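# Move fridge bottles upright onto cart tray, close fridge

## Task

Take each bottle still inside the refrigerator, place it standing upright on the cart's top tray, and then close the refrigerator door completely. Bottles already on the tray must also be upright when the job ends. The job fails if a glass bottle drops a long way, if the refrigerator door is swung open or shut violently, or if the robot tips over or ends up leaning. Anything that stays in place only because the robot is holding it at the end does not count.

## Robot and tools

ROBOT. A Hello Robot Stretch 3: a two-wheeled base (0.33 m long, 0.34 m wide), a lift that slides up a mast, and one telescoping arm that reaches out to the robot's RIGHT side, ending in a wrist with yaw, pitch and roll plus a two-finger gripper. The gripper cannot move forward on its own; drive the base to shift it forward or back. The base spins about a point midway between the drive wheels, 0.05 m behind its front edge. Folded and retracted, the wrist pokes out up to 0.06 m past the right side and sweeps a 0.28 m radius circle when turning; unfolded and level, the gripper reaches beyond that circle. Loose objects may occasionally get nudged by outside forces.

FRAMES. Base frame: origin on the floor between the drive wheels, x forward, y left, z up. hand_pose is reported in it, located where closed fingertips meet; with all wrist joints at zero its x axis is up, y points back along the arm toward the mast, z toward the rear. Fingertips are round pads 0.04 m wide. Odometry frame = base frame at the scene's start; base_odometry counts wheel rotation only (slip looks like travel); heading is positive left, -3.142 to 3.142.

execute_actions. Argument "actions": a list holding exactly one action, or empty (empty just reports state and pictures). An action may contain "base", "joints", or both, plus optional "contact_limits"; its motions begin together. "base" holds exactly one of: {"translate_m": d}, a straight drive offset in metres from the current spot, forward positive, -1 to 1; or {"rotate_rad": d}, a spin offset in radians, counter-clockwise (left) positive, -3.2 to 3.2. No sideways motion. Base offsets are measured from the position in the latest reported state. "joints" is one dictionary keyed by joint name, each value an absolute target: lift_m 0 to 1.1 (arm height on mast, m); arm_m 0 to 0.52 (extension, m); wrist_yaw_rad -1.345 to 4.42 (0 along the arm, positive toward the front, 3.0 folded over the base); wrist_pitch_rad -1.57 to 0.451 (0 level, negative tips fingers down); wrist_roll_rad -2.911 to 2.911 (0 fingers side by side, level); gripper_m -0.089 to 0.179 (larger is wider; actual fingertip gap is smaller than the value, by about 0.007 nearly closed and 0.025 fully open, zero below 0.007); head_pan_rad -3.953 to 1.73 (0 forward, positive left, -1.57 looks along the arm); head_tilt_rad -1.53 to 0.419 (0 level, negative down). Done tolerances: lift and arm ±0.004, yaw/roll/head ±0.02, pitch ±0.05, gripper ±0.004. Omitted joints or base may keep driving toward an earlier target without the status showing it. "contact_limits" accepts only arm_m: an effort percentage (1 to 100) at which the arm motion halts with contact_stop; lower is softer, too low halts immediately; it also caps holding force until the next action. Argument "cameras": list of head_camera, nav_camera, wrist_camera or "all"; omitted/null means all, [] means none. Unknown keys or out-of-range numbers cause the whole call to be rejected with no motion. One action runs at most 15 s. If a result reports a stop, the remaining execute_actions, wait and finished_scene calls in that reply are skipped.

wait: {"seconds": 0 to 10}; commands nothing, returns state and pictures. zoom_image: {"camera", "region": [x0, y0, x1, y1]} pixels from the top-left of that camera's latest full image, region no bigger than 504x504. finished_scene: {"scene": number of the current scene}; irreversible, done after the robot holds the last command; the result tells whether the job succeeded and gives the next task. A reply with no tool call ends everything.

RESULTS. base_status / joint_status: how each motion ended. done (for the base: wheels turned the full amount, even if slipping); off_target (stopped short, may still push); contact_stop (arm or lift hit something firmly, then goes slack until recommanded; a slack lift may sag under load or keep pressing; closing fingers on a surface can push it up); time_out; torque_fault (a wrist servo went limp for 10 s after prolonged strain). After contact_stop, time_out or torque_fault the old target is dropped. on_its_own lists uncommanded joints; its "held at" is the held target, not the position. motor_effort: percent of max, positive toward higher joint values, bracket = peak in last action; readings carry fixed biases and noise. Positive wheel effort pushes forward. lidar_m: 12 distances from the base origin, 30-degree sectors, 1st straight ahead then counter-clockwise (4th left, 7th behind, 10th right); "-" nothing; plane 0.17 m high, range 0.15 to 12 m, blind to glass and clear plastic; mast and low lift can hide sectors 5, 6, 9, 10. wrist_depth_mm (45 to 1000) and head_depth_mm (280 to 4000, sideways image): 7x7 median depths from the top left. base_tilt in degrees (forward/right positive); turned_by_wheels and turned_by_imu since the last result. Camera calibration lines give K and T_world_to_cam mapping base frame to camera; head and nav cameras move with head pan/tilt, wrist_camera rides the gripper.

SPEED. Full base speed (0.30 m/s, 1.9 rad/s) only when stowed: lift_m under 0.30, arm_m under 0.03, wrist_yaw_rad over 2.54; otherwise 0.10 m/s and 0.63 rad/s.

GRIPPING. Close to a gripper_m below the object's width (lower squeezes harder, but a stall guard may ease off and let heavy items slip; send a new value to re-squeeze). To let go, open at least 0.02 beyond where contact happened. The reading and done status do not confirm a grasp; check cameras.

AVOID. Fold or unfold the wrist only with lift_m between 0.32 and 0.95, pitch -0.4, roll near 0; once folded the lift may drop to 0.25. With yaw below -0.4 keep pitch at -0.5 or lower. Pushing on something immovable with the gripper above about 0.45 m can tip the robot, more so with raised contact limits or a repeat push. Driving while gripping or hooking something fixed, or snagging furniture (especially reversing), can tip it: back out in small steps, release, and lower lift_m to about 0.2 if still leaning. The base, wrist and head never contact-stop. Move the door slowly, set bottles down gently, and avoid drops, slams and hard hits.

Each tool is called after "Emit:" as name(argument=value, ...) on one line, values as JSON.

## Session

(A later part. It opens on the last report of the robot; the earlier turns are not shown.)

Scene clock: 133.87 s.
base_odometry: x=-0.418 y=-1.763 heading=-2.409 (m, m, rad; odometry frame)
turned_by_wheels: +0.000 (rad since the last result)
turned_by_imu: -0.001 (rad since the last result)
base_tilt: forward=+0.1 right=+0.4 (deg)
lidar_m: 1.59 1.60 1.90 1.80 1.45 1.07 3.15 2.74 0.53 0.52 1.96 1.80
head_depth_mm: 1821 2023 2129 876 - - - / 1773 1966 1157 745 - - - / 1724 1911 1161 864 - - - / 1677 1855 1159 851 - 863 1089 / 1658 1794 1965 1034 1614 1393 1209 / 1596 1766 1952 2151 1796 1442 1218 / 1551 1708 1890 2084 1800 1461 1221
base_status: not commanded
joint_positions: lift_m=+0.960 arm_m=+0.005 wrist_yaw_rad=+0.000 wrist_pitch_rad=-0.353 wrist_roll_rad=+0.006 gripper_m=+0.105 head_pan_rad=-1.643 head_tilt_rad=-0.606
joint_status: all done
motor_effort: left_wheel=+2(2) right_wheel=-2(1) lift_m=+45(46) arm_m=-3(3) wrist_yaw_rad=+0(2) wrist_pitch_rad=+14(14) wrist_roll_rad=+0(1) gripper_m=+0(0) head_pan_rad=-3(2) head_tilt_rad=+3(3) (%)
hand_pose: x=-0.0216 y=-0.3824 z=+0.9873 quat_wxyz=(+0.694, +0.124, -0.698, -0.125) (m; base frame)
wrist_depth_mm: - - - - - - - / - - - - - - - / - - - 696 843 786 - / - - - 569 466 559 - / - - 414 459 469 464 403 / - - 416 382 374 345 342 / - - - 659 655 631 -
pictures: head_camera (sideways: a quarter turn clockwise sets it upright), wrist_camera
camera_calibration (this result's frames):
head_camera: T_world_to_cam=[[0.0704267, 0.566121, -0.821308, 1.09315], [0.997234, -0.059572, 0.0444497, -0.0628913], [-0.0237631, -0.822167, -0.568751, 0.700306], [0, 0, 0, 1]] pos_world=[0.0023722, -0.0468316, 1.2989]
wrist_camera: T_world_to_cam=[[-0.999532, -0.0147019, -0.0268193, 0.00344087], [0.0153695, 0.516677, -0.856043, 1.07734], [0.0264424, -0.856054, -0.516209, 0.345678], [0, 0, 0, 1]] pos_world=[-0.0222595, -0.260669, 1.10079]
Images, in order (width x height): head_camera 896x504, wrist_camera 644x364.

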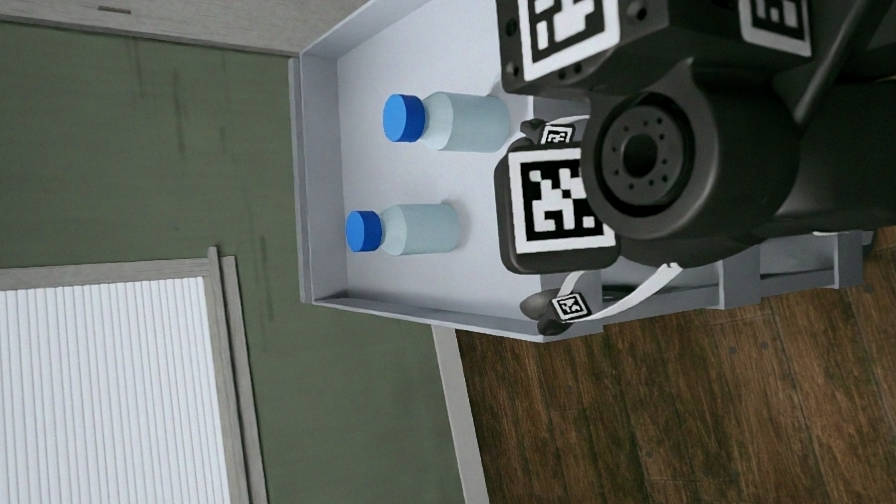

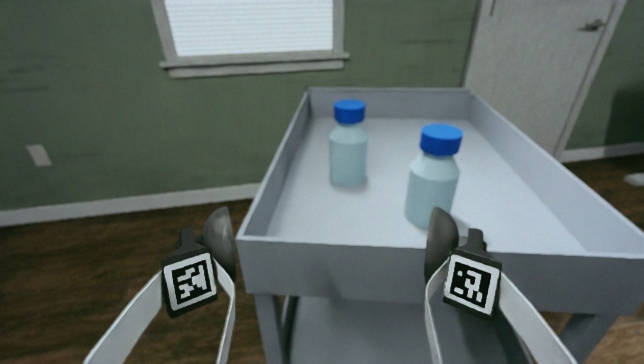

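Emit:
execute_actions(actions=[{"base":{"rotate_rad":2.6},"joints":{"lift_m":0.6,"gripper_m":0.14,"wrist_pitch_rad":-0.42}}], cameras=[])

Emit:
execute_actions(actions=[{"base":{"translate_m":0.75},"joints":{"lift_m":0.22,"arm_m":0.1,"head_tilt_rad":-0.9,"head_pan_rad":-1.55}}], cameras=[])

Emit:
execute_actions(actions=[{"base":{"rotate_rad":0.96},"joints":{"arm_m":0.26}}])

Scene clock: 142.57 s.
base_odometry: x=-0.418 y=-1.763 heading=+0.191 (m, m, rad; odometry frame)
turned_by_wheels: +2.600 (rad since the last result)
turned_by_imu: +2.604 (rad since the last result)
base_tilt: forward=+0.1 right=+0.4 (deg)
lidar_m: 1.07 3.14 3.13 0.53 0.52 1.96 1.81 1.59 1.59 1.89 1.79 1.29
head_depth_mm: 1430 1567 1732 1922 1715 1404 1177 / 1547 1704 1879 2054 1724 1407 1186 / 1683 1862 2056 2193 1746 1425 1222 / 1851 2079 2341 2272 1745 1423 1229 / 1950 2134 2340 2302 1754 1437 1207 / 1800 1920 2108 2233 1788 1459 1209 / 1653 1776 1923 2069 1803 1459 1222
base_status: done
joint_positions: lift_m=+0.600 arm_m=+0.005 wrist_yaw_rad=+0.000 wrist_pitch_rad=-0.432 wrist_roll_rad=+0.006 gripper_m=+0.140 head_pan_rad=-1.643 head_tilt_rad=-0.606
joint_status: all done
motor_effort: left_wheel=-1(3) right_wheel=+2(6) lift_m=+29(41) arm_m=-3(3) wrist_yaw_rad=+0(0) wrist_pitch_rad=+8(13) wrist_roll_rad=+0(0) gripper_m=+2(81) head_pan_rad=-2(2) head_tilt_rad=+3(4) (%)
hand_pose: x=-0.0216 y=-0.3728 z=+0.6097 quat_wxyz=(+0.689, +0.151, -0.692, -0.153) (m; base frame)
wrist_depth_mm: - - - - - - - / - - - - - - - / - - - - - - - / - - - - - - - / - - - - - - 994 / 882 - 868 874 857 - 840 / 788 742 744 740 752 713 733
pictures: none
No camera images: the call's "cameras" was empty. Leave "cameras" out to get every camera's image.

Scene clock: 151.23 s.
base_odometry: x=+0.318 y=-1.621 heading=+0.190 (m, m, rad; odometry frame)
turned_by_wheels: +0.000 (rad since the last result)
turned_by_imu: -0.003 (rad since the last result)
base_tilt: forward=+0.2 right=+0.4 (deg)
lidar_m: 0.41 0.36 2.33 2.78 1.09 0.93 2.43 2.14 2.15 1.47 0.74 0.76
head_depth_mm: 2050 2284 1938 1608 1393 1220 1081 / 1837 2204 1955 1626 1385 1232 1119 / 1644 1927 1979 1642 1415 1263 1101 / 1486 1739 1952 1653 1418 1237 1100 / 1366 1572 1816 1670 1414 1247 1107 / 1273 1422 1633 1673 1345 1248 1112 / 1174 1313 1459 1000 1275 1232 1111
base_status: done
joint_positions: lift_m=+0.220 arm_m=+0.100 wrist_yaw_rad=+0.000 wrist_pitch_rad=-0.433 wrist_roll_rad=+0.006 gripper_m=+0.140 head_pan_rad=-1.557 head_tilt_rad=-0.889
joint_status: all done
motor_effort: left_wheel=-1(3) right_wheel=+2(6) lift_m=+28(30) arm_m=+2(2) wrist_yaw_rad=+0(0) wrist_pitch_rad=+8(8) wrist_roll_rad=+1(0) gripper_m=+0(1) head_pan_rad=+2(8) head_tilt_rad=-6(26) (%)
hand_pose: x=-0.0216 y=-0.4672 z=+0.2296 quat_wxyz=(+0.689, +0.151, -0.692, -0.153) (m; base frame)
wrist_depth_mm: 732 867 - - - - - / 783 915 - - - - - / 780 819 814 790 786 763 766 / 503 608 601 606 584 600 573 / 443 515 499 494 486 498 477 / 419 - 411 410 402 - 401 / 363 360 360 355 355 345 349
pictures: none
No camera images: the call's "cameras" was empty. Leave "cameras" out to get every camera's image.

Scene clock: 153.70 s.
base_odometry: x=+0.318 y=-1.621 heading=+1.150 (m, m, rad; odometry frame)
turned_by_wheels: +0.960 (rad since the last result)
turned_by_imu: +0.962 (rad since the last result)
base_tilt: forward=+0.0 right=+0.4 (deg)
lidar_m: 2.32 2.90 1.50 0.92 2.56 2.15 2.14 1.54 0.74 0.77 0.43 0.36
head_depth_mm: 912 781 1015 1024 1337 1216 1081 / 926 790 1148 1397 1339 1218 1122 / 948 1187 1156 1435 1353 1200 1110 / 964 1204 1159 1452 1364 1242 1098 / 869 885 1075 1237 1367 1238 1107 / 709 788 886 931 977 1024 1057 / 640 660 682 708 732 758 835
base_status: done
joint_positions: lift_m=+0.220 arm_m=+0.260 wrist_yaw_rad=+0.000 wrist_pitch_rad=-0.433 wrist_roll_rad=+0.006 gripper_m=+0.140 head_pan_rad=-1.557 head_tilt_rad=-0.889
joint_status: all done
motor_effort: left_wheel=-1(5) right_wheel=+2(5) lift_m=+29(29) arm_m=+2(1) wrist_yaw_rad=+1(1) wrist_pitch_rad=+8(8) wrist_roll_rad=+1(0) gripper_m=+1(0) head_pan_rad=+3(2) head_tilt_rad=-6(5) (%)
hand_pose: x=-0.0216 y=-0.6272 z=+0.2296 quat_wxyz=(+0.689, +0.151, -0.692, -0.153) (m; base frame)
wrist_depth_mm: 269 323 494 626 591 546 346 / 299 331 500 297 629 588 335 / 320 343 482 308 497 481 321 / 309 370 390 342 382 378 314 / 314 397 367 333 322 318 287 / 317 - 414 402 346 - 283 / 314 357 356 356 351 343 310
pictures: head_camera (sideways: a quarter turn clockwise sets it upright), nav_camera (sideways: a quarter turn counterclockwise sets it upright), wrist_camera
camera_calibration (this result's frames):
head_camera: T_world_to_cam=[[0.0185152, 0.776816, -0.629455, 0.843422], [0.998838, 0.0136466, 0.0462219, -0.0651916], [0.0444958, -0.62958, -0.775661, 0.969014], [0, 0, 0, 1]] pos_world=[0.00638257, -0.044223, 1.28554]
nav_camera: T_world_to_cam=[[0.00409704, -0.765763, 0.64311, -0.79161], [-0.998446, -0.038876, -0.0399297, 0.110267], [0.0555782, -0.641947, -0.764732, 0.945307], [0, 0, 0, 1]] pos_world=[0.0608002, 0.00493786, 1.2364]
wrist_camera: T_world_to_cam=[[-0.999532, -0.0124535, -0.0279455, -0.0188175], [0.0154284, 0.58359, -0.811902, 0.586991], [0.0264197, -0.811953, -0.583125, -0.211959], [0, 0, 0, 1]] pos_world=[-0.0222651, -0.514898, 0.352455]
Images, in order (width x height): head_camera 896x504, nav_camera 672x504, wrist_camera 644x364.

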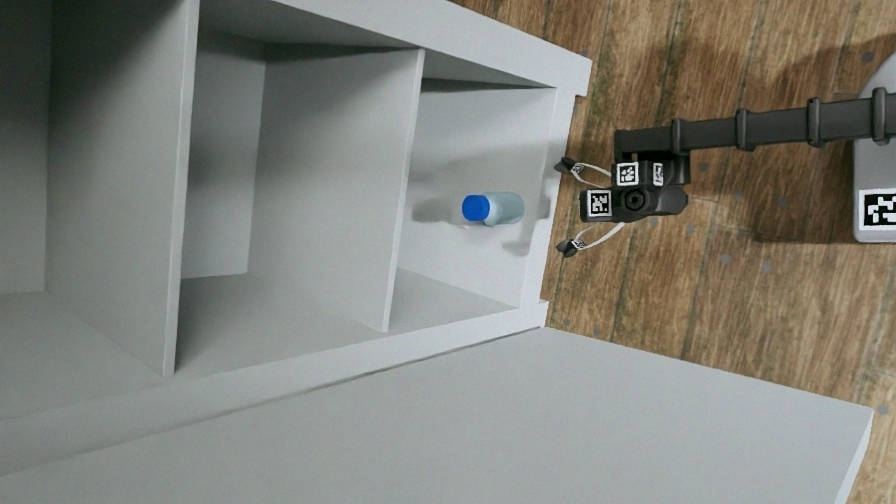

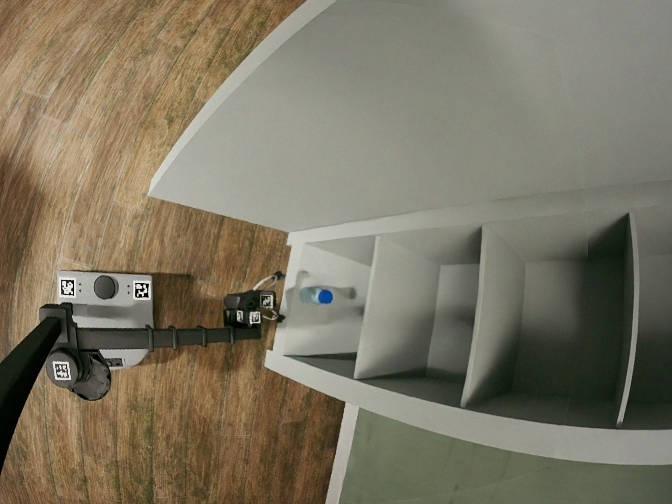

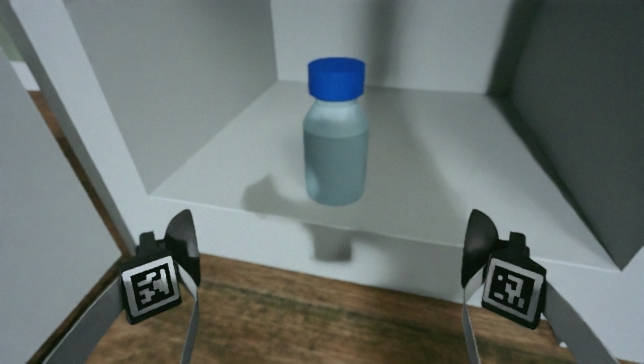

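Emit:
execute_actions(actions=[{"joints":{"arm_m":0.447,"lift_m":0.19}}], cameras=["wrist_camera"])

Emit:
execute_actions(actions=[{"joints":{"gripper_m":0.025}}], cameras=[])

Emit:
execute_actions(actions=[{"joints":{"lift_m":0.23}}], cameras=["wrist_camera"])

Scene clock: 159.17 s.
base_odometry: x=+0.318 y=-1.621 heading=+1.150 (m, m, rad; odometry frame)
turned_by_wheels: +0.000 (rad since the last result)
turned_by_imu: -0.001 (rad since the last result)
base_tilt: forward=+0.1 right=+0.5 (deg)
lidar_m: 2.33 2.91 1.50 0.92 2.56 2.15 2.14 1.54 0.74 0.78 0.43 0.36
head_depth_mm: 913 779 1021 1021 1331 1215 1078 / 936 789 1144 1396 1331 1227 1104 / 947 1182 1156 1441 1359 1233 1115 / 965 1208 1169 1447 1382 1236 1102 / 865 885 1074 1229 1369 1240 1102 / 709 785 888 933 975 1028 1058 / 641 658 683 707 728 759 834
base_status: not commanded
joint_positions: lift_m=+0.190 arm_m=+0.447 wrist_yaw_rad=+0.000 wrist_pitch_rad=-0.433 wrist_roll_rad=+0.006 gripper_m=+0.140 head_pan_rad=-1.557 head_tilt_rad=-0.889
joint_status: all done
motor_effort: left_wheel=-1(1) right_wheel=+2(2) lift_m=+28(29) arm_m=+2(2) wrist_yaw_rad=+1(1) wrist_pitch_rad=+8(8) wrist_roll_rad=+1(0) gripper_m=+0(1) head_pan_rad=+2(2) head_tilt_rad=-5(7) (%)
hand_pose: x=-0.0216 y=-0.8142 z=+0.1996 quat_wxyz=(+0.689, +0.151, -0.692, -0.153) (m; base frame)
wrist_depth_mm: 213 277 417 452 427 399 371 / 217 283 438 490 462 432 397 / 221 290 410 112 386 420 376 / 226 299 335 109 303 325 319 / 232 275 271 126 247 275 262 / 223 - 226 131 212 - 223 / 201 197 197 157 189 189 192
pictures: wrist_camera
camera_calibration (this result's frames):
wrist_camera: T_world_to_cam=[[-0.999532, -0.0124522, -0.0279461, -0.0219837], [0.0154284, 0.583629, -0.811874, 0.671776], [0.0264198, -0.811925, -0.583163, -0.381257], [0, 0, 0, 1]] pos_world=[-0.0222651, -0.701894, 0.322448]
Images, in order (width x height): wrist_camera 644x364.

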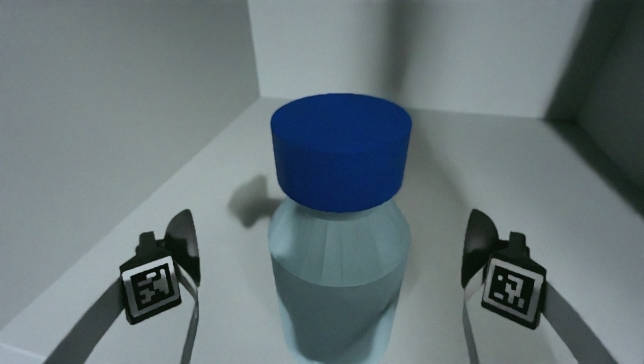

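Scene clock: 160.80 s.
base_odometry: x=+0.318 y=-1.621 heading=+1.150 (m, m, rad; odometry frame)
turned_by_wheels: +0.000 (rad since the last result)
turned_by_imu: +0.000 (rad since the last result)
base_tilt: forward=+0.1 right=+0.5 (deg)
lidar_m: 2.33 2.91 1.50 0.93 2.55 2.15 2.14 1.54 0.74 0.77 0.43 0.36
head_depth_mm: 914 777 1021 1026 1340 1213 1088 / 928 784 1151 1406 1334 1228 1103 / 946 1181 1154 1438 1355 1231 1111 / 966 1209 1165 1466 1380 1237 1094 / 875 886 1071 1238 1360 1243 1099 / 708 787 884 936 979 1024 1058 / 642 660 682 707 732 755 832
base_status: not commanded
joint_positions: lift_m=+0.190 arm_m=+0.447 wrist_yaw_rad=-0.002 wrist_pitch_rad=-0.441 wrist_roll_rad=+0.006 gripper_m=+0.026 head_pan_rad=-1.557 head_tilt_rad=-0.889
joint_status: all done
motor_effort: left_wheel=-2(2) right_wheel=+2(4) lift_m=+30(30) arm_m=+2(2) wrist_yaw_rad=+3(4) wrist_pitch_rad=+13(13) wrist_roll_rad=+0(0) gripper_m=-19(93) head_pan_rad=+3(3) head_tilt_rad=-7(6) (%)
hand_pose: x=-0.0220 y=-0.8131 z=+0.1977 quat_wxyz=(+0.688, +0.154, -0.692, -0.156) (m; base frame)
wrist_depth_mm: 215 278 424 452 419 399 373 / 218 283 444 490 457 431 396 / 223 294 394 108 390 413 369 / 228 302 329 105 306 318 315 / 233 271 268 123 141 261 259 / 220 225 211 127 142 222 219 / 197 196 195 152 188 191 190
pictures: none
No camera images: the call's "cameras" was empty. Leave "cameras" out to get every camera's image.

Scene clock: 161.97 s.
base_odometry: x=+0.318 y=-1.621 heading=+1.150 (m, m, rad; odometry frame)
turned_by_wheels: +0.000 (rad since the last result)
turned_by_imu: +0.000 (rad since the last result)
base_tilt: forward=+0.1 right=+0.6 (deg)
lidar_m: 2.33 2.91 1.50 0.93 2.55 2.15 2.14 1.54 0.74 0.76 0.43 0.36
head_depth_mm: 912 775 1017 1023 1345 1212 1082 / 932 787 1143 1392 1327 1226 1109 / 949 1184 1150 1462 1351 1232 1111 / 960 1210 1162 1457 1375 1235 1102 / 873 885 1066 1237 1371 1237 1106 / 708 784 888 931 983 1020 1058 / 642 660 681 704 732 760 834
base_status: not commanded
joint_positions: lift_m=+0.230 arm_m=+0.447 wrist_yaw_rad=-0.002 wrist_pitch_rad=-0.460 wrist_roll_rad=+0.006 gripper_m=+0.026 head_pan_rad=-1.557 head_tilt_rad=-0.889
joint_status: all done
motor_effort: left_wheel=-2(2) right_wheel=+3(4) lift_m=+49(49) arm_m=+2(2) wrist_yaw_rad=+2(3) wrist_pitch_rad=+24(26) wrist_roll_rad=+1(0) gripper_m=-20(20) head_pan_rad=+2(2) head_tilt_rad=-5(5) (%)
hand_pose: x=-0.0220 y=-0.8105 z=+0.2329 quat_wxyz=(+0.687, +0.160, -0.690, -0.163) (m; base frame)
wrist_depth_mm: 216 277 425 449 425 401 372 / 219 284 439 496 462 430 399 / 223 294 423 107 452 457 382 / 228 303 373 107 361 370 349 / 233 293 314 124 141 306 304 / 240 267 206 126 141 262 259 / 227 231 229 149 223 227 224
pictures: wrist_camera
camera_calibration (this result's frames):
wrist_camera: T_world_to_cam=[[-0.999548, -0.0102003, -0.0282902, -0.0194243], [0.0163344, 0.605708, -0.79552, 0.710832], [0.0252502, -0.795622, -0.605267, -0.340543], [0, 0, 0, 1]] pos_world=[-0.0224278, -0.701698, 0.358811]
Images, in order (width x height): wrist_camera 644x364.

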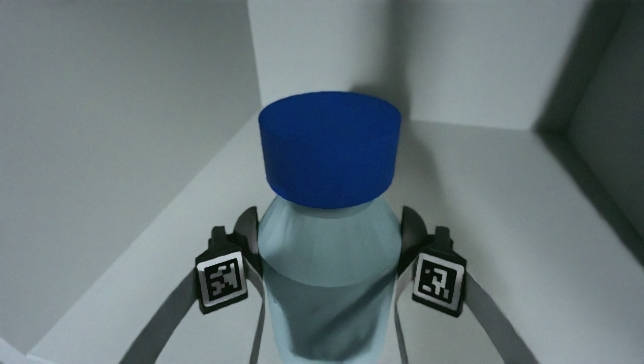

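Emit:
execute_actions(actions=[{"joints":{"arm_m":0.2,"lift_m":0.26}}], cameras=[])

Emit:
execute_actions(actions=[{"base":{"rotate_rad":-0.96},"joints":{"arm_m":0.005}}], cameras=["wrist_camera"])

Scene clock: 166.53 s.
base_odometry: x=+0.318 y=-1.621 heading=+1.150 (m, m, rad; odometry frame)
turned_by_wheels: +0.000 (rad since the last result)
turned_by_imu: -0.001 (rad since the last result)
base_tilt: forward=+0.2 right=+0.4 (deg)
lidar_m: 2.32 2.90 1.50 0.92 2.56 2.15 2.14 1.54 0.74 0.82 0.43 0.36
head_depth_mm: 915 776 1017 1026 1332 1219 1083 / 932 790 1147 1399 1332 1218 1101 / 943 1183 1159 1440 1351 1183 1109 / 963 1212 1172 1453 1360 1235 1102 / 870 888 1071 1231 1360 1237 1103 / 708 787 887 934 972 1020 1060 / 641 660 682 706 729 754 832
base_status: not commanded
joint_positions: lift_m=+0.260 arm_m=+0.200 wrist_yaw_rad=+0.000 wrist_pitch_rad=-0.461 wrist_roll_rad=+0.006 gripper_m=+0.026 head_pan_rad=-1.557 head_tilt_rad=-0.889
joint_status: all done
motor_effort: left_wheel=-1(2) right_wheel=+3(4) lift_m=+49(48) arm_m=-3(1) wrist_yaw_rad=+0(2) wrist_pitch_rad=+25(25) wrist_roll_rad=+0(1) gripper_m=-21(20) head_pan_rad=+2(3) head_tilt_rad=-6(6) (%)
hand_pose: x=-0.0216 y=-0.5640 z=+0.2628 quat_wxyz=(+0.687, +0.161, -0.690, -0.162) (m; base frame)
wrist_depth_mm: 321 338 513 685 638 592 324 / 307 364 529 709 690 586 315 / 312 401 502 107 516 505 303 / 316 432 431 107 405 424 301 / 324 435 469 124 141 359 327 / 323 436 293 127 140 402 382 / 332 388 391 148 372 381 380
pictures: none
No camera images: the call's "cameras" was empty. Leave "cameras" out to get every camera's image.

Scene clock: 169.20 s.
base_odometry: x=+0.318 y=-1.621 heading=+0.190 (m, m, rad; odometry frame)
turned_by_wheels: -0.960 (rad since the last result)
turned_by_imu: -0.963 (rad since the last result)
base_tilt: forward=+0.1 right=+0.4 (deg)
lidar_m: 0.41 0.36 2.33 2.77 1.10 0.92 2.43 2.14 2.14 1.46 0.74 0.76
head_depth_mm: 2094 2282 1935 1625 1399 1213 1078 / 1843 2188 1938 1630 1396 1232 1124 / 1646 1947 1973 1655 1398 1199 - / 1505 1727 1929 1649 1403 1238 1102 / 1370 1548 1810 1655 1418 1237 1100 / 1264 1415 1637 1679 1350 1262 1112 / 1160 1311 1463 1002 1278 1233 1114
base_status: done
joint_positions: lift_m=+0.260 arm_m=+0.005 wrist_yaw_rad=+0.000 wrist_pitch_rad=-0.461 wrist_roll_rad=+0.006 gripper_m=+0.026 head_pan_rad=-1.557 head_tilt_rad=-0.889
joint_status: all done
motor_effort: left_wheel=+2(6) right_wheel=-1(6) lift_m=+49(49) arm_m=-3(2) wrist_yaw_rad=+0(1) wrist_pitch_rad=+25(25) wrist_roll_rad=+0(0) gripper_m=-20(19) head_pan_rad=+2(2) head_tilt_rad=-5(5) (%)
hand_pose: x=-0.0216 y=-0.3690 z=+0.2628 quat_wxyz=(+0.687, +0.161, -0.690, -0.162) (m; base frame)
wrist_depth_mm: 805 937 - - - - - / 428 998 - - - - - / 456 823 827 107 769 814 803 / 480 647 644 107 605 622 627 / 510 547 536 124 141 517 506 / 458 454 291 126 140 443 440 / 392 393 391 148 374 384 378
pictures: wrist_camera
camera_calibration (this result's frames):
wrist_camera: T_world_to_cam=[[-0.99953, -0.0118156, -0.0283014, -0.0143111], [0.015346, 0.606286, -0.795099, 0.467214], [0.0265533, -0.795159, -0.605819, 0.0291348], [0, 0, 0, 1]] pos_world=[-0.0222478, -0.260268, 0.388727]
Images, in order (width x height): wrist_camera 644x364.

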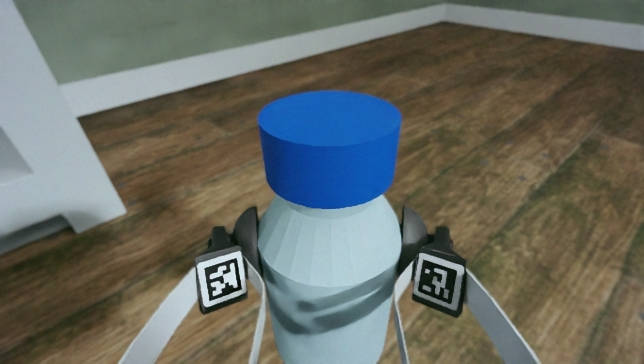

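Emit:
execute_actions(actions=[{"base":{"translate_m":-0.75},"joints":{"lift_m":0.96}}], cameras=[])

Emit:
execute_actions(actions=[{"base":{"rotate_rad":-2.6},"joints":{"head_tilt_rad":-0.6,"head_pan_rad":-1.65}}], cameras=[])

Emit:
execute_actions(actions=[{"joints":{"arm_m":0.28}}], cameras=[])

Emit:
execute_actions(actions=[{"joints":{"lift_m":0.895}}])

Scene clock: 180.17 s.
base_odometry: x=-0.418 y=-1.763 heading=+0.191 (m, m, rad; odometry frame)
turned_by_wheels: +0.000 (rad since the last result)
turned_by_imu: +0.000 (rad since the last result)
base_tilt: forward=+0.0 right=+0.4 (deg)
lidar_m: 1.07 3.15 3.11 0.53 0.52 1.96 1.81 1.59 1.60 1.89 1.80 1.29
head_depth_mm: 1582 1775 1945 - - 1177 1089 / 1738 1980 2022 - - 1188 1109 / 1936 2215 407 - - 1207 1113 / 2045 2327 2012 1621 1402 1235 1099 / 1905 2196 2018 1659 1429 1240 1106 / 1763 1993 2024 1674 1431 1254 1106 / 1634 1844 1992 1688 1446 1259 1113
base_status: done
joint_positions: lift_m=+0.960 arm_m=+0.005 wrist_yaw_rad=+0.000 wrist_pitch_rad=-0.461 wrist_roll_rad=+0.006 gripper_m=+0.026 head_pan_rad=-1.557 head_tilt_rad=-0.889
joint_status: all done
motor_effort: left_wheel=+2(2) right_wheel=-1(5) lift_m=+49(49) arm_m=-3(3) wrist_yaw_rad=+0(1) wrist_pitch_rad=+25(25) wrist_roll_rad=+0(0) gripper_m=-20(20) head_pan_rad=+1(2) head_tilt_rad=-5(4) (%)
hand_pose: x=-0.0216 y=-0.3690 z=+0.9628 quat_wxyz=(+0.687, +0.161, -0.690, -0.162) (m; base frame)
wrist_depth_mm: - - - - - - - / - - - - - - - / - - - 108 - - - / - - - 108 - - - / - - - 123 141 - - / - - - 127 140 - - / - - - 150 - - -
pictures: none
No camera images: the call's "cameras" was empty. Leave "cameras" out to get every camera's image.

Scene clock: 185.27 s.
base_odometry: x=-0.418 y=-1.763 heading=-2.409 (m, m, rad; odometry frame)
turned_by_wheels: -2.600 (rad since the last result)
turned_by_imu: -2.606 (rad since the last result)
base_tilt: forward=+0.0 right=+0.4 (deg)
lidar_m: 1.60 1.60 1.91 1.80 1.70 1.07 3.14 2.73 0.53 0.52 1.96 1.80
head_depth_mm: 1840 2026 2160 879 - - - / 1780 1991 1157 740 652 - - / 1728 1924 1159 847 - - - / 1681 1849 1158 836 - 859 1090 / 1633 1779 1986 980 761 1374 1208 / 1597 1744 1933 2156 1782 1441 1217 / 1546 1707 1885 2095 1810 1454 1225
base_status: done
joint_positions: lift_m=+0.960 arm_m=+0.005 wrist_yaw_rad=+0.000 wrist_pitch_rad=-0.461 wrist_roll_rad=+0.006 gripper_m=+0.026 head_pan_rad=-1.643 head_tilt_rad=-0.606
joint_status: all done
motor_effort: left_wheel=+2(6) right_wheel=-1(5) lift_m=+49(49) arm_m=-3(3) wrist_yaw_rad=+0(1) wrist_pitch_rad=+25(25) wrist_roll_rad=+1(0) gripper_m=-19(20) head_pan_rad=-2(9) head_tilt_rad=+3(26) (%)
hand_pose: x=-0.0216 y=-0.3690 z=+0.9628 quat_wxyz=(+0.687, +0.161, -0.690, -0.162) (m; base frame)
wrist_depth_mm: - - - - - - - / - - - 688 826 809 - / - - - 107 413 582 - / - - - 107 454 480 431 / - - - 124 141 351 340 / - - - 126 141 746 444 / - - - 149 553 562 -
pictures: none
No camera images: the call's "cameras" was empty. Leave "cameras" out to get every camera's image.

Scene clock: 188.50 s.
base_odometry: x=-0.418 y=-1.763 heading=-2.409 (m, m, rad; odometry frame)
turned_by_wheels: +0.000 (rad since the last result)
turned_by_imu: +0.000 (rad since the last result)
base_tilt: forward=-0.1 right=+0.5 (deg)
lidar_m: 1.60 1.60 1.89 1.80 1.69 1.08 3.14 2.74 0.53 0.52 1.96 1.81
head_depth_mm: 1813 2037 - - 740 916 1055 / 1798 1970 - 757 676 923 1100 / 1722 1888 - 810 675 927 1108 / 1663 1854 1969 819 675 912 1097 / 1637 1801 1972 960 730 1374 1212 / 1594 1772 1949 2138 1790 1445 1221 / 1562 1713 1886 2091 1808 1449 1221
base_status: not commanded
joint_positions: lift_m=+0.960 arm_m=+0.280 wrist_yaw_rad=+0.000 wrist_pitch_rad=-0.461 wrist_roll_rad=+0.006 gripper_m=+0.026 head_pan_rad=-1.643 head_tilt_rad=-0.606
joint_status: all done
motor_effort: left_wheel=+2(2) right_wheel=-1(1) lift_m=+49(49) arm_m=+2(4) wrist_yaw_rad=+0(0) wrist_pitch_rad=+25(25) wrist_roll_rad=+0(1) gripper_m=-20(20) head_pan_rad=-2(2) head_tilt_rad=+3(3) (%)
hand_pose: x=-0.0216 y=-0.6434 z=+0.9628 quat_wxyz=(+0.687, +0.161, -0.690, -0.162) (m; base frame)
wrist_depth_mm: - - - - - - - / - - - 650 652 - - / - - - 107 575 586 - / - - - 107 455 483 422 / - - - 124 141 381 207 / - - 228 126 140 210 180 / - - 276 148 282 220 274
pictures: none
No camera images: the call's "cameras" was empty. Leave "cameras" out to get every camera's image.

Scene clock: 189.93 s.
base_odometry: x=-0.418 y=-1.763 heading=-2.409 (m, m, rad; odometry frame)
turned_by_wheels: +0.000 (rad since the last result)
turned_by_imu: +0.000 (rad since the last result)
base_tilt: forward=-0.1 right=+0.6 (deg)
lidar_m: 1.59 1.60 1.90 1.80 1.70 1.07 3.15 2.73 0.53 0.52 1.96 1.80
head_depth_mm: 1834 2029 2184 906 - 922 1055 / 1789 1958 1163 - 744 925 1102 / 1734 1927 1585 - 677 931 1104 / 1672 1853 1150 - 676 913 1097 / 1645 1789 1957 1003 731 1368 1202 / 1590 1749 1949 2157 1781 1452 1208 / 1547 1683 1883 2098 1805 1454 1229
base_status: not commanded
joint_positions: lift_m=+0.895 arm_m=+0.280 wrist_yaw_rad=+0.000 wrist_pitch_rad=-0.461 wrist_roll_rad=+0.006 gripper_m=+0.026 head_pan_rad=-1.643 head_tilt_rad=-0.606
joint_status: all done
motor_effort: left_wheel=+2(2) right_wheel=-1(2) lift_m=+32(45) arm_m=+2(2) wrist_yaw_rad=+0(0) wrist_pitch_rad=+25(25) wrist_roll_rad=+0(0) gripper_m=-21(20) head_pan_rad=-2(2) head_tilt_rad=+3(4) (%)
hand_pose: x=-0.0216 y=-0.6434 z=+0.8982 quat_wxyz=(+0.687, +0.161, -0.690, -0.163) (m; base frame)
wrist_depth_mm: - - - - - - - / - - - 499 573 568 522 / - - - 107 446 469 407 / - - 349 107 353 365 149 / - - 229 124 141 283 158 / - - 190 126 140 197 163 / - 201 229 149 218 211 213
pictures: head_camera (sideways: a quarter turn clockwise sets it upright), nav_camera (sideways: a quarter turn counterclockwise sets it upright), wrist_camera
camera_calibration (this result's frames):
head_camera: T_world_to_cam=[[0.0704386, 0.566245, -0.821221, 1.09303], [0.997233, -0.059584, 0.0444516, -0.0628938], [-0.0237611, -0.82208, -0.568875, 0.700468], [0, 0, 0, 1]] pos_world=[0.00237199, -0.0468311, 1.2989]
nav_camera: T_world_to_cam=[[-0.0467133, -0.553805, 0.831335, -1.03662], [-0.998817, 0.0371676, -0.0313646, 0.0991315], [-0.0135289, -0.831816, -0.554886, 0.672776], [0, 0, 0, 1]] pos_world=[0.059692, -0.0181444, 1.2382]
wrist_camera: T_world_to_cam=[[-0.999529, -0.0118081, -0.028314, 0.000448636], [0.0153484, 0.606648, -0.794822, 1.13875], [0.026562, -0.794883, -0.606181, 0.196437], [0, 0, 0, 1]] pos_world=[-0.0222474, -0.534671, 1.02419]
Images, in order (width x height): head_camera 896x504, nav_camera 672x504, wrist_camera 644x364.

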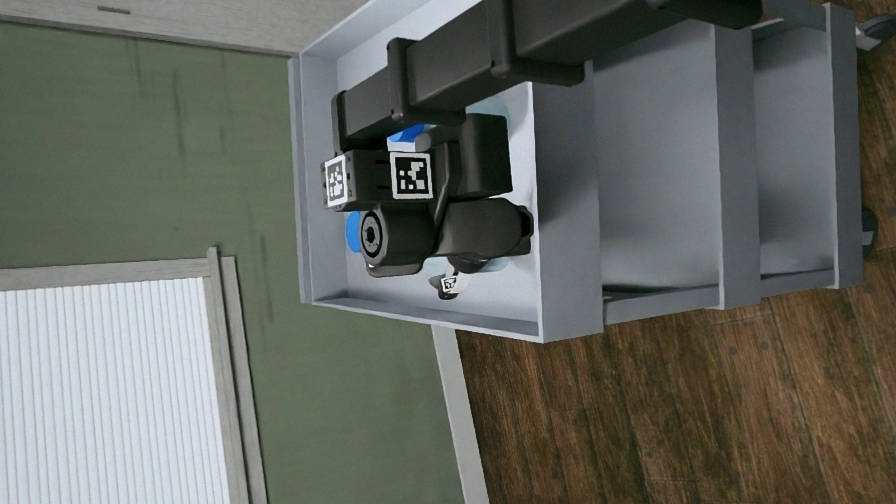

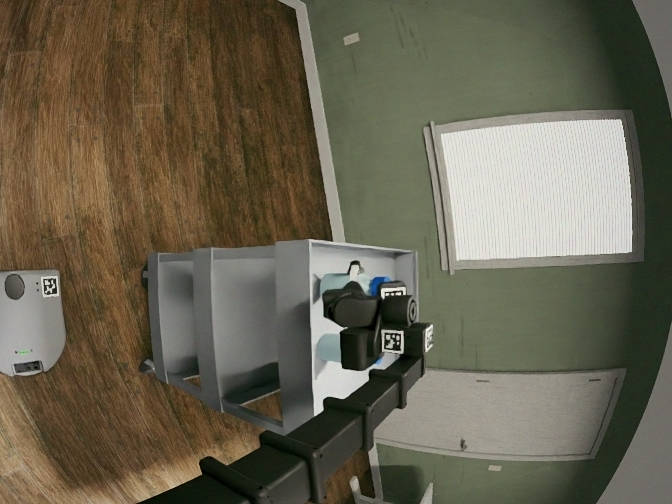

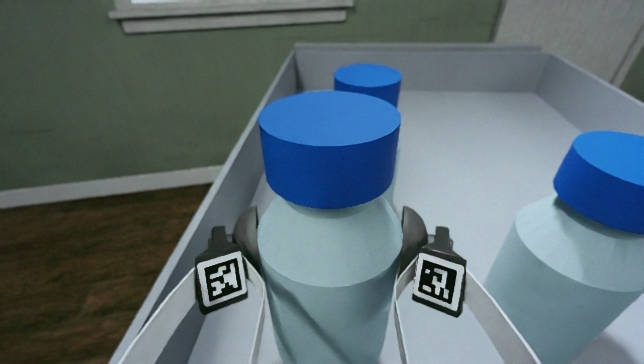

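Emit:
execute_actions(actions=[{"joints":{"lift_m":0.855}}], cameras=[])

Emit:
execute_actions(actions=[{"joints":{"gripper_m":0.097}}], cameras=["wrist_camera"])

Emit:
execute_actions(actions=[{"joints":{"lift_m":0.945}}], cameras=[])

Emit:
execute_actions(actions=[{"joints":{"arm_m":0.005,"wrist_pitch_rad":-0.4}}], cameras=["wrist_camera"])

Scene clock: 193.50 s.
base_odometry: x=-0.418 y=-1.763 heading=-2.409 (m, m, rad; odometry frame)
turned_by_wheels: +0.000 (rad since the last result)
turned_by_imu: +0.000 (rad since the last result)
base_tilt: forward=+0.0 right=+0.5 (deg)
lidar_m: 1.59 1.59 1.90 1.80 1.70 1.08 3.14 2.73 0.53 0.51 1.96 1.80
head_depth_mm: 1826 2019 2175 895 - 894 1071 / 1783 1972 1155 - 680 923 1103 / 1741 1900 1157 - 675 925 1100 / 1683 1853 1164 829 674 913 1096 / 1633 1792 1975 1000 731 1370 1212 / 1583 1765 1960 2130 1783 1441 1222 / 1551 1694 1888 2093 1804 1456 1221
base_status: not commanded
joint_positions: lift_m=+0.855 arm_m=+0.280 wrist_yaw_rad=+0.000 wrist_pitch_rad=-0.438 wrist_roll_rad=+0.006 gripper_m=+0.026 head_pan_rad=-1.643 head_tilt_rad=-0.606
joint_status: all done
motor_effort: left_wheel=+2(2) right_wheel=-1(1) lift_m=+28(33) arm_m=+2(2) wrist_yaw_rad=+0(0) wrist_pitch_rad=+11(25) wrist_roll_rad=+0(0) gripper_m=-20(20) head_pan_rad=-2(3) head_tilt_rad=+3(3) (%)
hand_pose: x=-0.0216 y=-0.6465 z=+0.8635 quat_wxyz=(+0.688, +0.153, -0.692, -0.155) (m; base frame)
wrist_depth_mm: - - - - - - - / - - - 469 535 540 455 / - - 353 107 373 415 144 / - - 278 105 312 319 148 / - - 212 122 142 245 145 / - 160 210 126 141 194 159 / 993 151 195 151 187 190 182
pictures: none
No camera images: the call's "cameras" was empty. Leave "cameras" out to get every camera's image.

Scene clock: 195.17 s.
base_odometry: x=-0.418 y=-1.763 heading=-2.409 (m, m, rad; odometry frame)
turned_by_wheels: +0.000 (rad since the last result)
turned_by_imu: +0.000 (rad since the last result)
base_tilt: forward=+0.0 right=+0.4 (deg)
lidar_m: 1.59 1.60 1.90 1.80 1.69 1.07 3.16 2.74 0.53 0.52 1.96 1.81
head_depth_mm: 1816 2020 2176 896 - 891 1070 / 1785 1990 1153 - 677 923 1109 / 1752 1901 1153 - 674 929 1104 / 1664 1837 1157 828 676 907 1097 / 1643 1786 1961 1027 730 1371 1208 / 1582 1750 1954 2147 1790 1452 1218 / 1551 1697 1885 2090 1807 1464 1227
base_status: not commanded
joint_positions: lift_m=+0.855 arm_m=+0.280 wrist_yaw_rad=+0.000 wrist_pitch_rad=-0.432 wrist_roll_rad=+0.006 gripper_m=+0.097 head_pan_rad=-1.643 head_tilt_rad=-0.606
joint_status: all done
motor_effort: left_wheel=+2(2) right_wheel=-2(2) lift_m=+28(28) arm_m=+2(2) wrist_yaw_rad=+0(0) wrist_pitch_rad=+7(11) wrist_roll_rad=+1(1) gripper_m=+1(81) head_pan_rad=-2(3) head_tilt_rad=+3(3) (%)
hand_pose: x=-0.0216 y=-0.6474 z=+0.8649 quat_wxyz=(+0.689, +0.151, -0.692, -0.152) (m; base frame)
wrist_depth_mm: - - - - - - - / - - - 471 554 554 453 / - - 353 109 380 422 143 / - - 279 108 313 324 148 / - - 242 125 146 247 146 / - 160 214 130 210 184 158 / 990 173 195 155 193 187 182
pictures: wrist_camera
camera_calibration (this result's frames):
wrist_camera: T_world_to_cam=[[-0.999529, -0.0126558, -0.0279394, -0.0014132], [0.0153387, 0.582576, -0.812631, 1.11453], [0.0265613, -0.812678, -0.582108, 0.140763], [0, 0, 0, 1]] pos_world=[-0.0222469, -0.534923, 0.987604]
Images, in order (width x height): wrist_camera 644x364.

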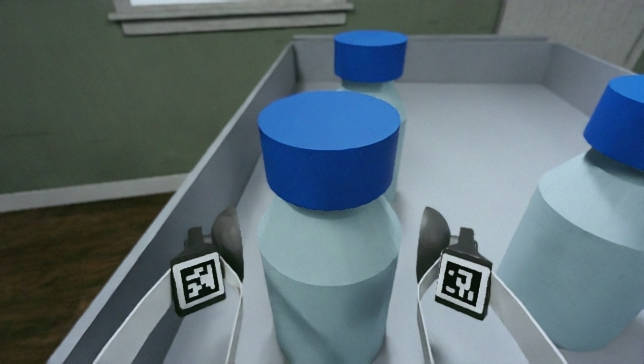

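Scene clock: 196.83 s.
base_odometry: x=-0.418 y=-1.763 heading=-2.409 (m, m, rad; odometry frame)
turned_by_wheels: +0.000 (rad since the last result)
turned_by_imu: +0.000 (rad since the last result)
base_tilt: forward=+0.0 right=+0.5 (deg)
lidar_m: 1.60 1.60 1.89 1.80 1.70 1.08 3.16 2.73 0.53 0.52 1.96 1.80
head_depth_mm: 1825 2065 2230 - 947 915 1061 / 1779 1989 - 763 677 926 1102 / 1721 1923 - 811 675 929 1108 / 1679 1864 1981 734 677 912 1099 / 1632 1793 1980 1497 731 1363 1210 / 1594 1735 1956 2144 1796 1443 1215 / 1556 1706 1869 2089 1809 1459 1229
base_status: not commanded
joint_positions: lift_m=+0.945 arm_m=+0.280 wrist_yaw_rad=+0.000 wrist_pitch_rad=-0.432 wrist_roll_rad=+0.006 gripper_m=+0.097 head_pan_rad=-1.643 head_tilt_rad=-0.606
joint_status: all done
motor_effort: left_wheel=+2(2) right_wheel=-1(1) lift_m=+46(49) arm_m=+2(2) wrist_yaw_rad=+0(0) wrist_pitch_rad=+7(8) wrist_roll_rad=+0(0) gripper_m=+0(0) head_pan_rad=-2(2) head_tilt_rad=+3(3) (%)
hand_pose: x=-0.0216 y=-0.6472 z=+0.9542 quat_wxyz=(+0.689, +0.151, -0.692, -0.153) (m; base frame)
wrist_depth_mm: - - - - - - - / - - - - - - - / - - - 606 618 580 - / - - - 441 454 475 426 / - - 372 302 361 388 190 / - - 323 163 316 198 171 / - - 273 178 284 225 190
pictures: none
No camera images: the call's "cameras" was empty. Leave "cameras" out to get every camera's image.

Scene clock: 200.07 s.
base_odometry: x=-0.418 y=-1.763 heading=-2.409 (m, m, rad; odometry frame)
turned_by_wheels: +0.000 (rad since the last result)
turned_by_imu: +0.000 (rad since the last result)
base_tilt: forward=+0.2 right=+0.4 (deg)
lidar_m: 1.60 1.60 1.90 1.80 1.69 1.08 3.13 2.73 0.53 0.51 1.96 1.81
head_depth_mm: 1812 2025 2160 862 - - - / 1783 1981 1156 745 661 - - / 1737 1918 1154 845 - - - / 1683 1870 1155 714 738 888 1094 / 1625 1803 1991 984 1295 1371 1209 / 1584 1727 1963 2153 1777 1450 1220 / 1560 1711 1881 2086 1806 1452 1224
base_status: not commanded
joint_positions: lift_m=+0.945 arm_m=+0.005 wrist_yaw_rad=+0.000 wrist_pitch_rad=-0.422 wrist_roll_rad=+0.006 gripper_m=+0.097 head_pan_rad=-1.643 head_tilt_rad=-0.606
joint_status: all done
motor_effort: left_wheel=+2(2) right_wheel=-1(1) lift_m=+46(45) arm_m=-3(2) wrist_yaw_rad=+0(1) wrist_pitch_rad=+13(14) wrist_roll_rad=+0(0) gripper_m=+0(1) head_pan_rad=-2(2) head_tilt_rad=+2(3) (%)
hand_pose: x=-0.0216 y=-0.3741 z=+0.9565 quat_wxyz=(+0.690, +0.148, -0.693, -0.149) (m; base frame)
wrist_depth_mm: - - - - - - - / - - - 837 823 - - / - - - 519 450 600 - / - - - 456 454 483 432 / - - 378 362 348 335 330 / - - - 711 691 - 409 / - - - 611 607 601 -
pictures: wrist_camera
camera_calibration (this result's frames):
wrist_camera: T_world_to_cam=[[-0.999529, -0.0129421, -0.0278167, 0.00438345], [0.0153225, 0.574918, -0.818068, 1.03211], [0.0265798, -0.818109, -0.574449, 0.406741], [0, 0, 0, 1]] pos_world=[-0.0222442, -0.260561, 1.07811]
Images, in order (width x height): wrist_camera 644x364.

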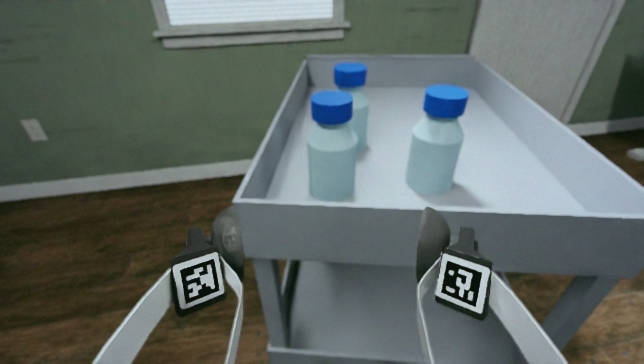

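Emit:
execute_actions(actions=[{"base":{"rotate_rad":3.08},"joints":{"lift_m":0.4,"wrist_yaw_rad":3.0,"gripper_m":0}}], cameras=[])

Emit:
execute_actions(actions=[{"base":{"translate_m":0.28},"joints":{"lift_m":0.28}}], cameras=[])

Emit:
execute_actions(actions=[{"base":{"translate_m":1},"joints":{"head_pan_rad":-1.9,"head_tilt_rad":-0.9}}], cameras=[])

Emit:
execute_actions(actions=[{"base":{"rotate_rad":0.27},"joints":{"lift_m":0.34}}], cameras=[])

Emit:
execute_actions(actions=[{"joints":{"wrist_yaw_rad":-0.25}}], cameras=["head_camera","nav_camera"])

Scene clock: 210.57 s.
base_odometry: x=-0.418 y=-1.763 heading=+0.671 (m, m, rad; odometry frame)
turned_by_wheels: +3.080 (rad since the last result)
turned_by_imu: +3.085 (rad since the last result)
base_tilt: forward=+0.0 right=+0.4 (deg)
lidar_m: 3.14 2.73 0.53 0.52 1.96 1.85 1.59 1.59 1.84 1.80 1.30 1.08
head_depth_mm: 1756 1948 2189 2227 1727 1401 1180 / 1689 1873 2124 2220 1728 1402 1201 / 1627 1803 2023 2189 1751 1412 1191 / 1574 1748 1930 2139 1764 1426 1203 / 1520 1687 1855 2086 1774 1441 1203 / 1466 1620 1817 2017 1776 1451 1217 / 1414 1569 1737 1932 1805 1458 1223
base_status: done
joint_positions: lift_m=+0.400 arm_m=+0.005 wrist_yaw_rad=+2.998 wrist_pitch_rad=-0.421 wrist_roll_rad=+0.006 gripper_m=+0.000 head_pan_rad=-1.643 head_tilt_rad=-0.606
joint_status: all done
motor_effort: left_wheel=-1(5) right_wheel=+2(4) lift_m=+29(42) arm_m=-3(3) wrist_yaw_rad=+2(3) wrist_pitch_rad=+13(13) wrist_roll_rad=+0(1) gripper_m=-3(81) head_pan_rad=-2(2) head_tilt_rad=+3(4) (%)
hand_pose: x=+0.0107 y=+0.0714 z=+0.4122 quat_wxyz=(+0.198, +0.702, +0.098, +0.677) (m; base frame)
wrist_depth_mm: - - 491 - - - - / - - - - - - - / - - 860 906 809 - - / 984 941 708 672 731 891 893 / 783 766 763 - 756 731 740 / 637 621 - - 618 632 628 / 552 550 570 558 541 538 526
pictures: none
No camera images: the call's "cameras" was empty. Leave "cameras" out to get every camera's image.

Scene clock: 213.73 s.
base_odometry: x=-0.199 y=-1.589 heading=+0.670 (m, m, rad; odometry frame)
turned_by_wheels: +0.000 (rad since the last result)
turned_by_imu: -0.001 (rad since the last result)
base_tilt: forward=+0.0 right=+0.5 (deg)
lidar_m: 2.89 2.47 2.33 0.51 0.53 2.17 1.87 1.86 2.00 1.73 1.18 0.81
head_depth_mm: 1661 1857 2142 2207 1721 1394 1173 / 1622 1794 2015 2191 1737 1416 1187 / 1553 1746 1944 2114 1750 1421 1189 / 1512 1661 1863 2082 1755 1424 1203 / 1462 1604 1801 2005 1796 1428 1206 / 1410 1553 1729 1919 1722 1458 1216 / 1373 1508 1611 1289 1531 1457 1218
base_status: done
joint_positions: lift_m=+0.280 arm_m=+0.005 wrist_yaw_rad=+2.999 wrist_pitch_rad=-0.421 wrist_roll_rad=+0.006 gripper_m=+0.000 head_pan_rad=-1.643 head_tilt_rad=-0.606
joint_status: all done
motor_effort: left_wheel=-1(6) right_wheel=+3(6) lift_m=+29(30) arm_m=-3(3) wrist_yaw_rad=+0(2) wrist_pitch_rad=+13(13) wrist_roll_rad=+0(1) gripper_m=-3(3) head_pan_rad=-2(2) head_tilt_rad=+3(3) (%)
hand_pose: x=+0.0105 y=+0.0715 z=+0.2922 quat_wxyz=(+0.197, +0.702, +0.098, +0.677) (m; base frame)
wrist_depth_mm: - - - - - - - / - 729 893 962 - - - / 945 576 597 845 917 945 918 / 736 683 732 688 720 711 707 / 592 587 582 - 574 578 580 / 498 512 - - 484 490 479 / 444 - - - 419 415 415
pictures: none
No camera images: the call's "cameras" was empty. Leave "cameras" out to get every camera's image.

Scene clock: 218.77 s.
base_odometry: x=+0.585 y=-0.968 heading=+0.670 (m, m, rad; odometry frame)
turned_by_wheels: +0.000 (rad since the last result)
turned_by_imu: -0.002 (rad since the last result)
base_tilt: forward=+0.0 right=+0.4 (deg)
lidar_m: 1.92 1.63 2.22 2.27 1.33 1.08 2.83 2.84 0.36 0.51 1.47 1.68
head_depth_mm: 292 336 435 1593 1384 1212 1086 / 312 353 412 509 764 1209 1122 / 345 373 429 533 758 1099 - / 393 464 565 725 1014 1224 1129 / 453 550 699 962 1369 1243 1105 / 534 674 913 1581 1437 1242 1106 / 651 1018 1591 1691 1450 1260 1115
base_status: done
joint_positions: lift_m=+0.280 arm_m=+0.005 wrist_yaw_rad=+2.999 wrist_pitch_rad=-0.421 wrist_roll_rad=+0.006 gripper_m=+0.000 head_pan_rad=-1.893 head_tilt_rad=-0.889
joint_status: all done
motor_effort: left_wheel=-1(5) right_wheel=+1(6) lift_m=+29(29) arm_m=-3(3) wrist_yaw_rad=+1(0) wrist_pitch_rad=+13(13) wrist_roll_rad=+1(0) gripper_m=-2(2) head_pan_rad=-2(17) head_tilt_rad=-6(27) (%)
hand_pose: x=+0.0105 y=+0.0715 z=+0.2922 quat_wxyz=(+0.197, +0.702, +0.098, +0.677) (m; base frame)
wrist_depth_mm: - - - - - - - / - - - - - - - / 978 978 936 943 944 911 919 / 759 731 719 725 714 725 701 / 605 596 580 - 579 582 582 / 504 516 - - 477 478 484 / 441 - - - 417 422 420
pictures: none
No camera images: the call's "cameras" was empty. Leave "cameras" out to get every camera's image.

Scene clock: 220.13 s.
base_odometry: x=+0.585 y=-0.968 heading=+0.940 (m, m, rad; odometry frame)
turned_by_wheels: +0.270 (rad since the last result)
turned_by_imu: +0.269 (rad since the last result)
base_tilt: forward=-0.1 right=+0.4 (deg)
lidar_m: 1.92 1.63 2.35 2.26 1.08 1.07 2.83 0.36 0.38 0.86 1.52 2.00
head_depth_mm: 374 407 424 489 615 1176 1081 / 438 492 560 649 773 995 1120 / 527 604 713 866 1100 1205 - / 658 786 978 1333 1404 1238 1148 / 1074 1393 1726 1654 1421 1246 1105 / 1256 1438 1692 1673 1420 1245 1116 / 1208 1390 1615 1695 1432 1260 1112
base_status: done
joint_positions: lift_m=+0.340 arm_m=+0.005 wrist_yaw_rad=+2.999 wrist_pitch_rad=-0.421 wrist_roll_rad=+0.006 gripper_m=+0.000 head_pan_rad=-1.893 head_tilt_rad=-0.889
joint_status: all done
motor_effort: left_wheel=-1(7) right_wheel=+2(8) lift_m=+46(47) arm_m=-3(3) wrist_yaw_rad=+1(1) wrist_pitch_rad=+13(13) wrist_roll_rad=+0(0) gripper_m=-2(2) head_pan_rad=-2(2) head_tilt_rad=-6(7) (%)
hand_pose: x=+0.0105 y=+0.0715 z=+0.3517 quat_wxyz=(+0.197, +0.702, +0.098, +0.678) (m; base frame)
wrist_depth_mm: - - - - - - - / - - - - - - - / - - - - - - - / 833 843 850 823 813 798 827 / 681 677 679 - 655 663 646 / 569 560 - - 554 546 540 / 479 501 - - 484 473 468
pictures: none
No camera images: the call's "cameras" was empty. Leave "cameras" out to get every camera's image.

Scene clock: 222.77 s.
base_odometry: x=+0.585 y=-0.968 heading=+0.940 (m, m, rad; odometry frame)
turned_by_wheels: +0.000 (rad since the last result)
turned_by_imu: +0.000 (rad since the last result)
base_tilt: forward=+0.1 right=+0.5 (deg)
lidar_m: 1.92 1.63 2.35 2.26 1.08 1.07 2.83 0.36 0.38 0.86 1.52 2.00
head_depth_mm: 374 408 424 491 613 1169 1083 / 437 492 560 650 770 993 1127 / 526 605 710 865 1095 1215 - / 659 789 978 1346 1406 1260 1096 / 1072 1387 1714 1654 1431 1237 1104 / 1253 1452 1702 1676 1429 1243 1108 / 1214 1392 1623 1694 1437 1260 1112
base_status: not commanded
joint_positions: lift_m=+0.340 arm_m=+0.005 wrist_yaw_rad=-0.248 wrist_pitch_rad=-0.421 wrist_roll_rad=+0.006 gripper_m=+0.000 head_pan_rad=-1.893 head_tilt_rad=-0.889
joint_status: all done
motor_effort: left_wheel=-1(1) right_wheel=+2(2) lift_m=+45(45) arm_m=-3(3) wrist_yaw_rad=-3(3) wrist_pitch_rad=+13(13) wrist_roll_rad=+0(0) gripper_m=-1(3) head_pan_rad=-2(2) head_tilt_rad=-5(4) (%)
hand_pose: x=-0.0766 y=-0.3674 z=+0.3517 quat_wxyz=(+0.666, +0.061, -0.706, -0.233) (m; base frame)
wrist_depth_mm: 961 - - 860 369 251 191 / - - - 930 389 260 196 / - - - 980 411 267 201 / 876 836 831 797 441 281 208 / 683 677 664 - 446 291 214 / 565 566 560 - 423 301 219 / 492 486 485 481 464 317 226
pictures: head_camera (sideways: a quarter turn clockwise sets it upright), nav_camera (sideways: a quarter turn counterclockwise sets it upright)
camera_calibration (this result's frames):
head_camera: T_world_to_cam=[[0.273956, 0.727453, -0.629095, 0.841395], [0.947365, -0.316802, 0.0462218, -0.0648774], [-0.165675, -0.608645, -0.775953, 0.970676], [0, 0, 0, 1]] pos_world=[-0.00822653, -0.041831, 1.28552]
nav_camera: T_world_to_cam=[[-0.248965, -0.724488, 0.642755, -0.789603], [-0.955322, 0.292854, -0.0399413, 0.110019], [-0.159296, -0.623982, -0.76503, 0.947005], [0, 0, 0, 1]] pos_world=[0.0593744, -0.0133637, 1.2364]
Images, in order (width x height): head_camera 896x504, nav_camera 672x504.

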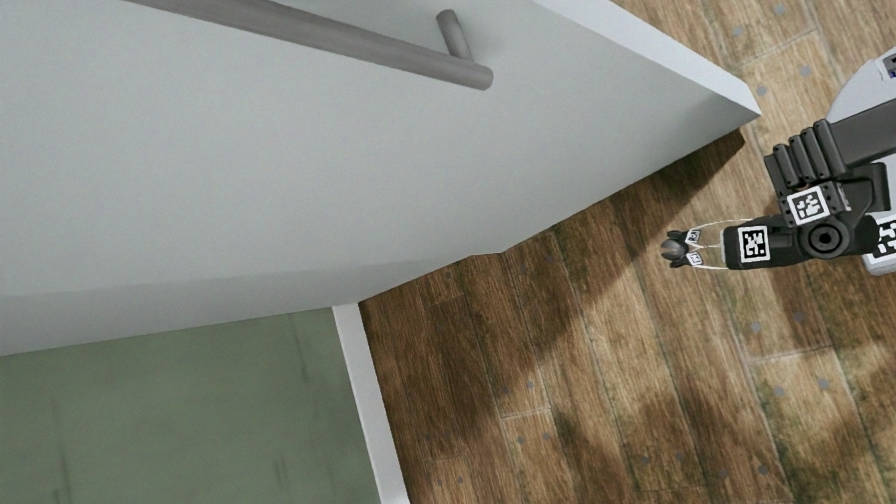

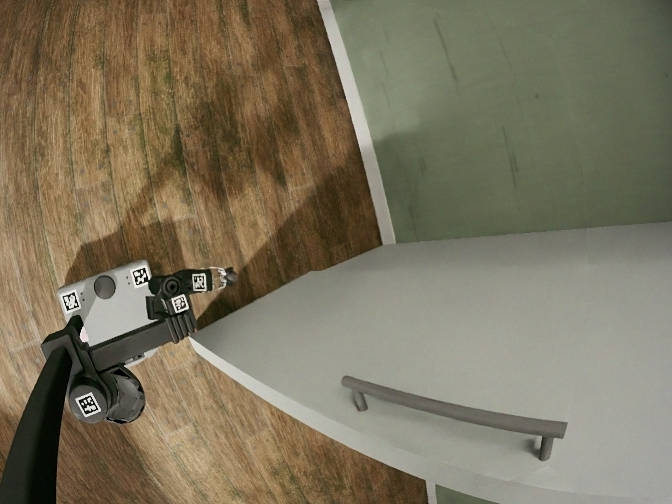

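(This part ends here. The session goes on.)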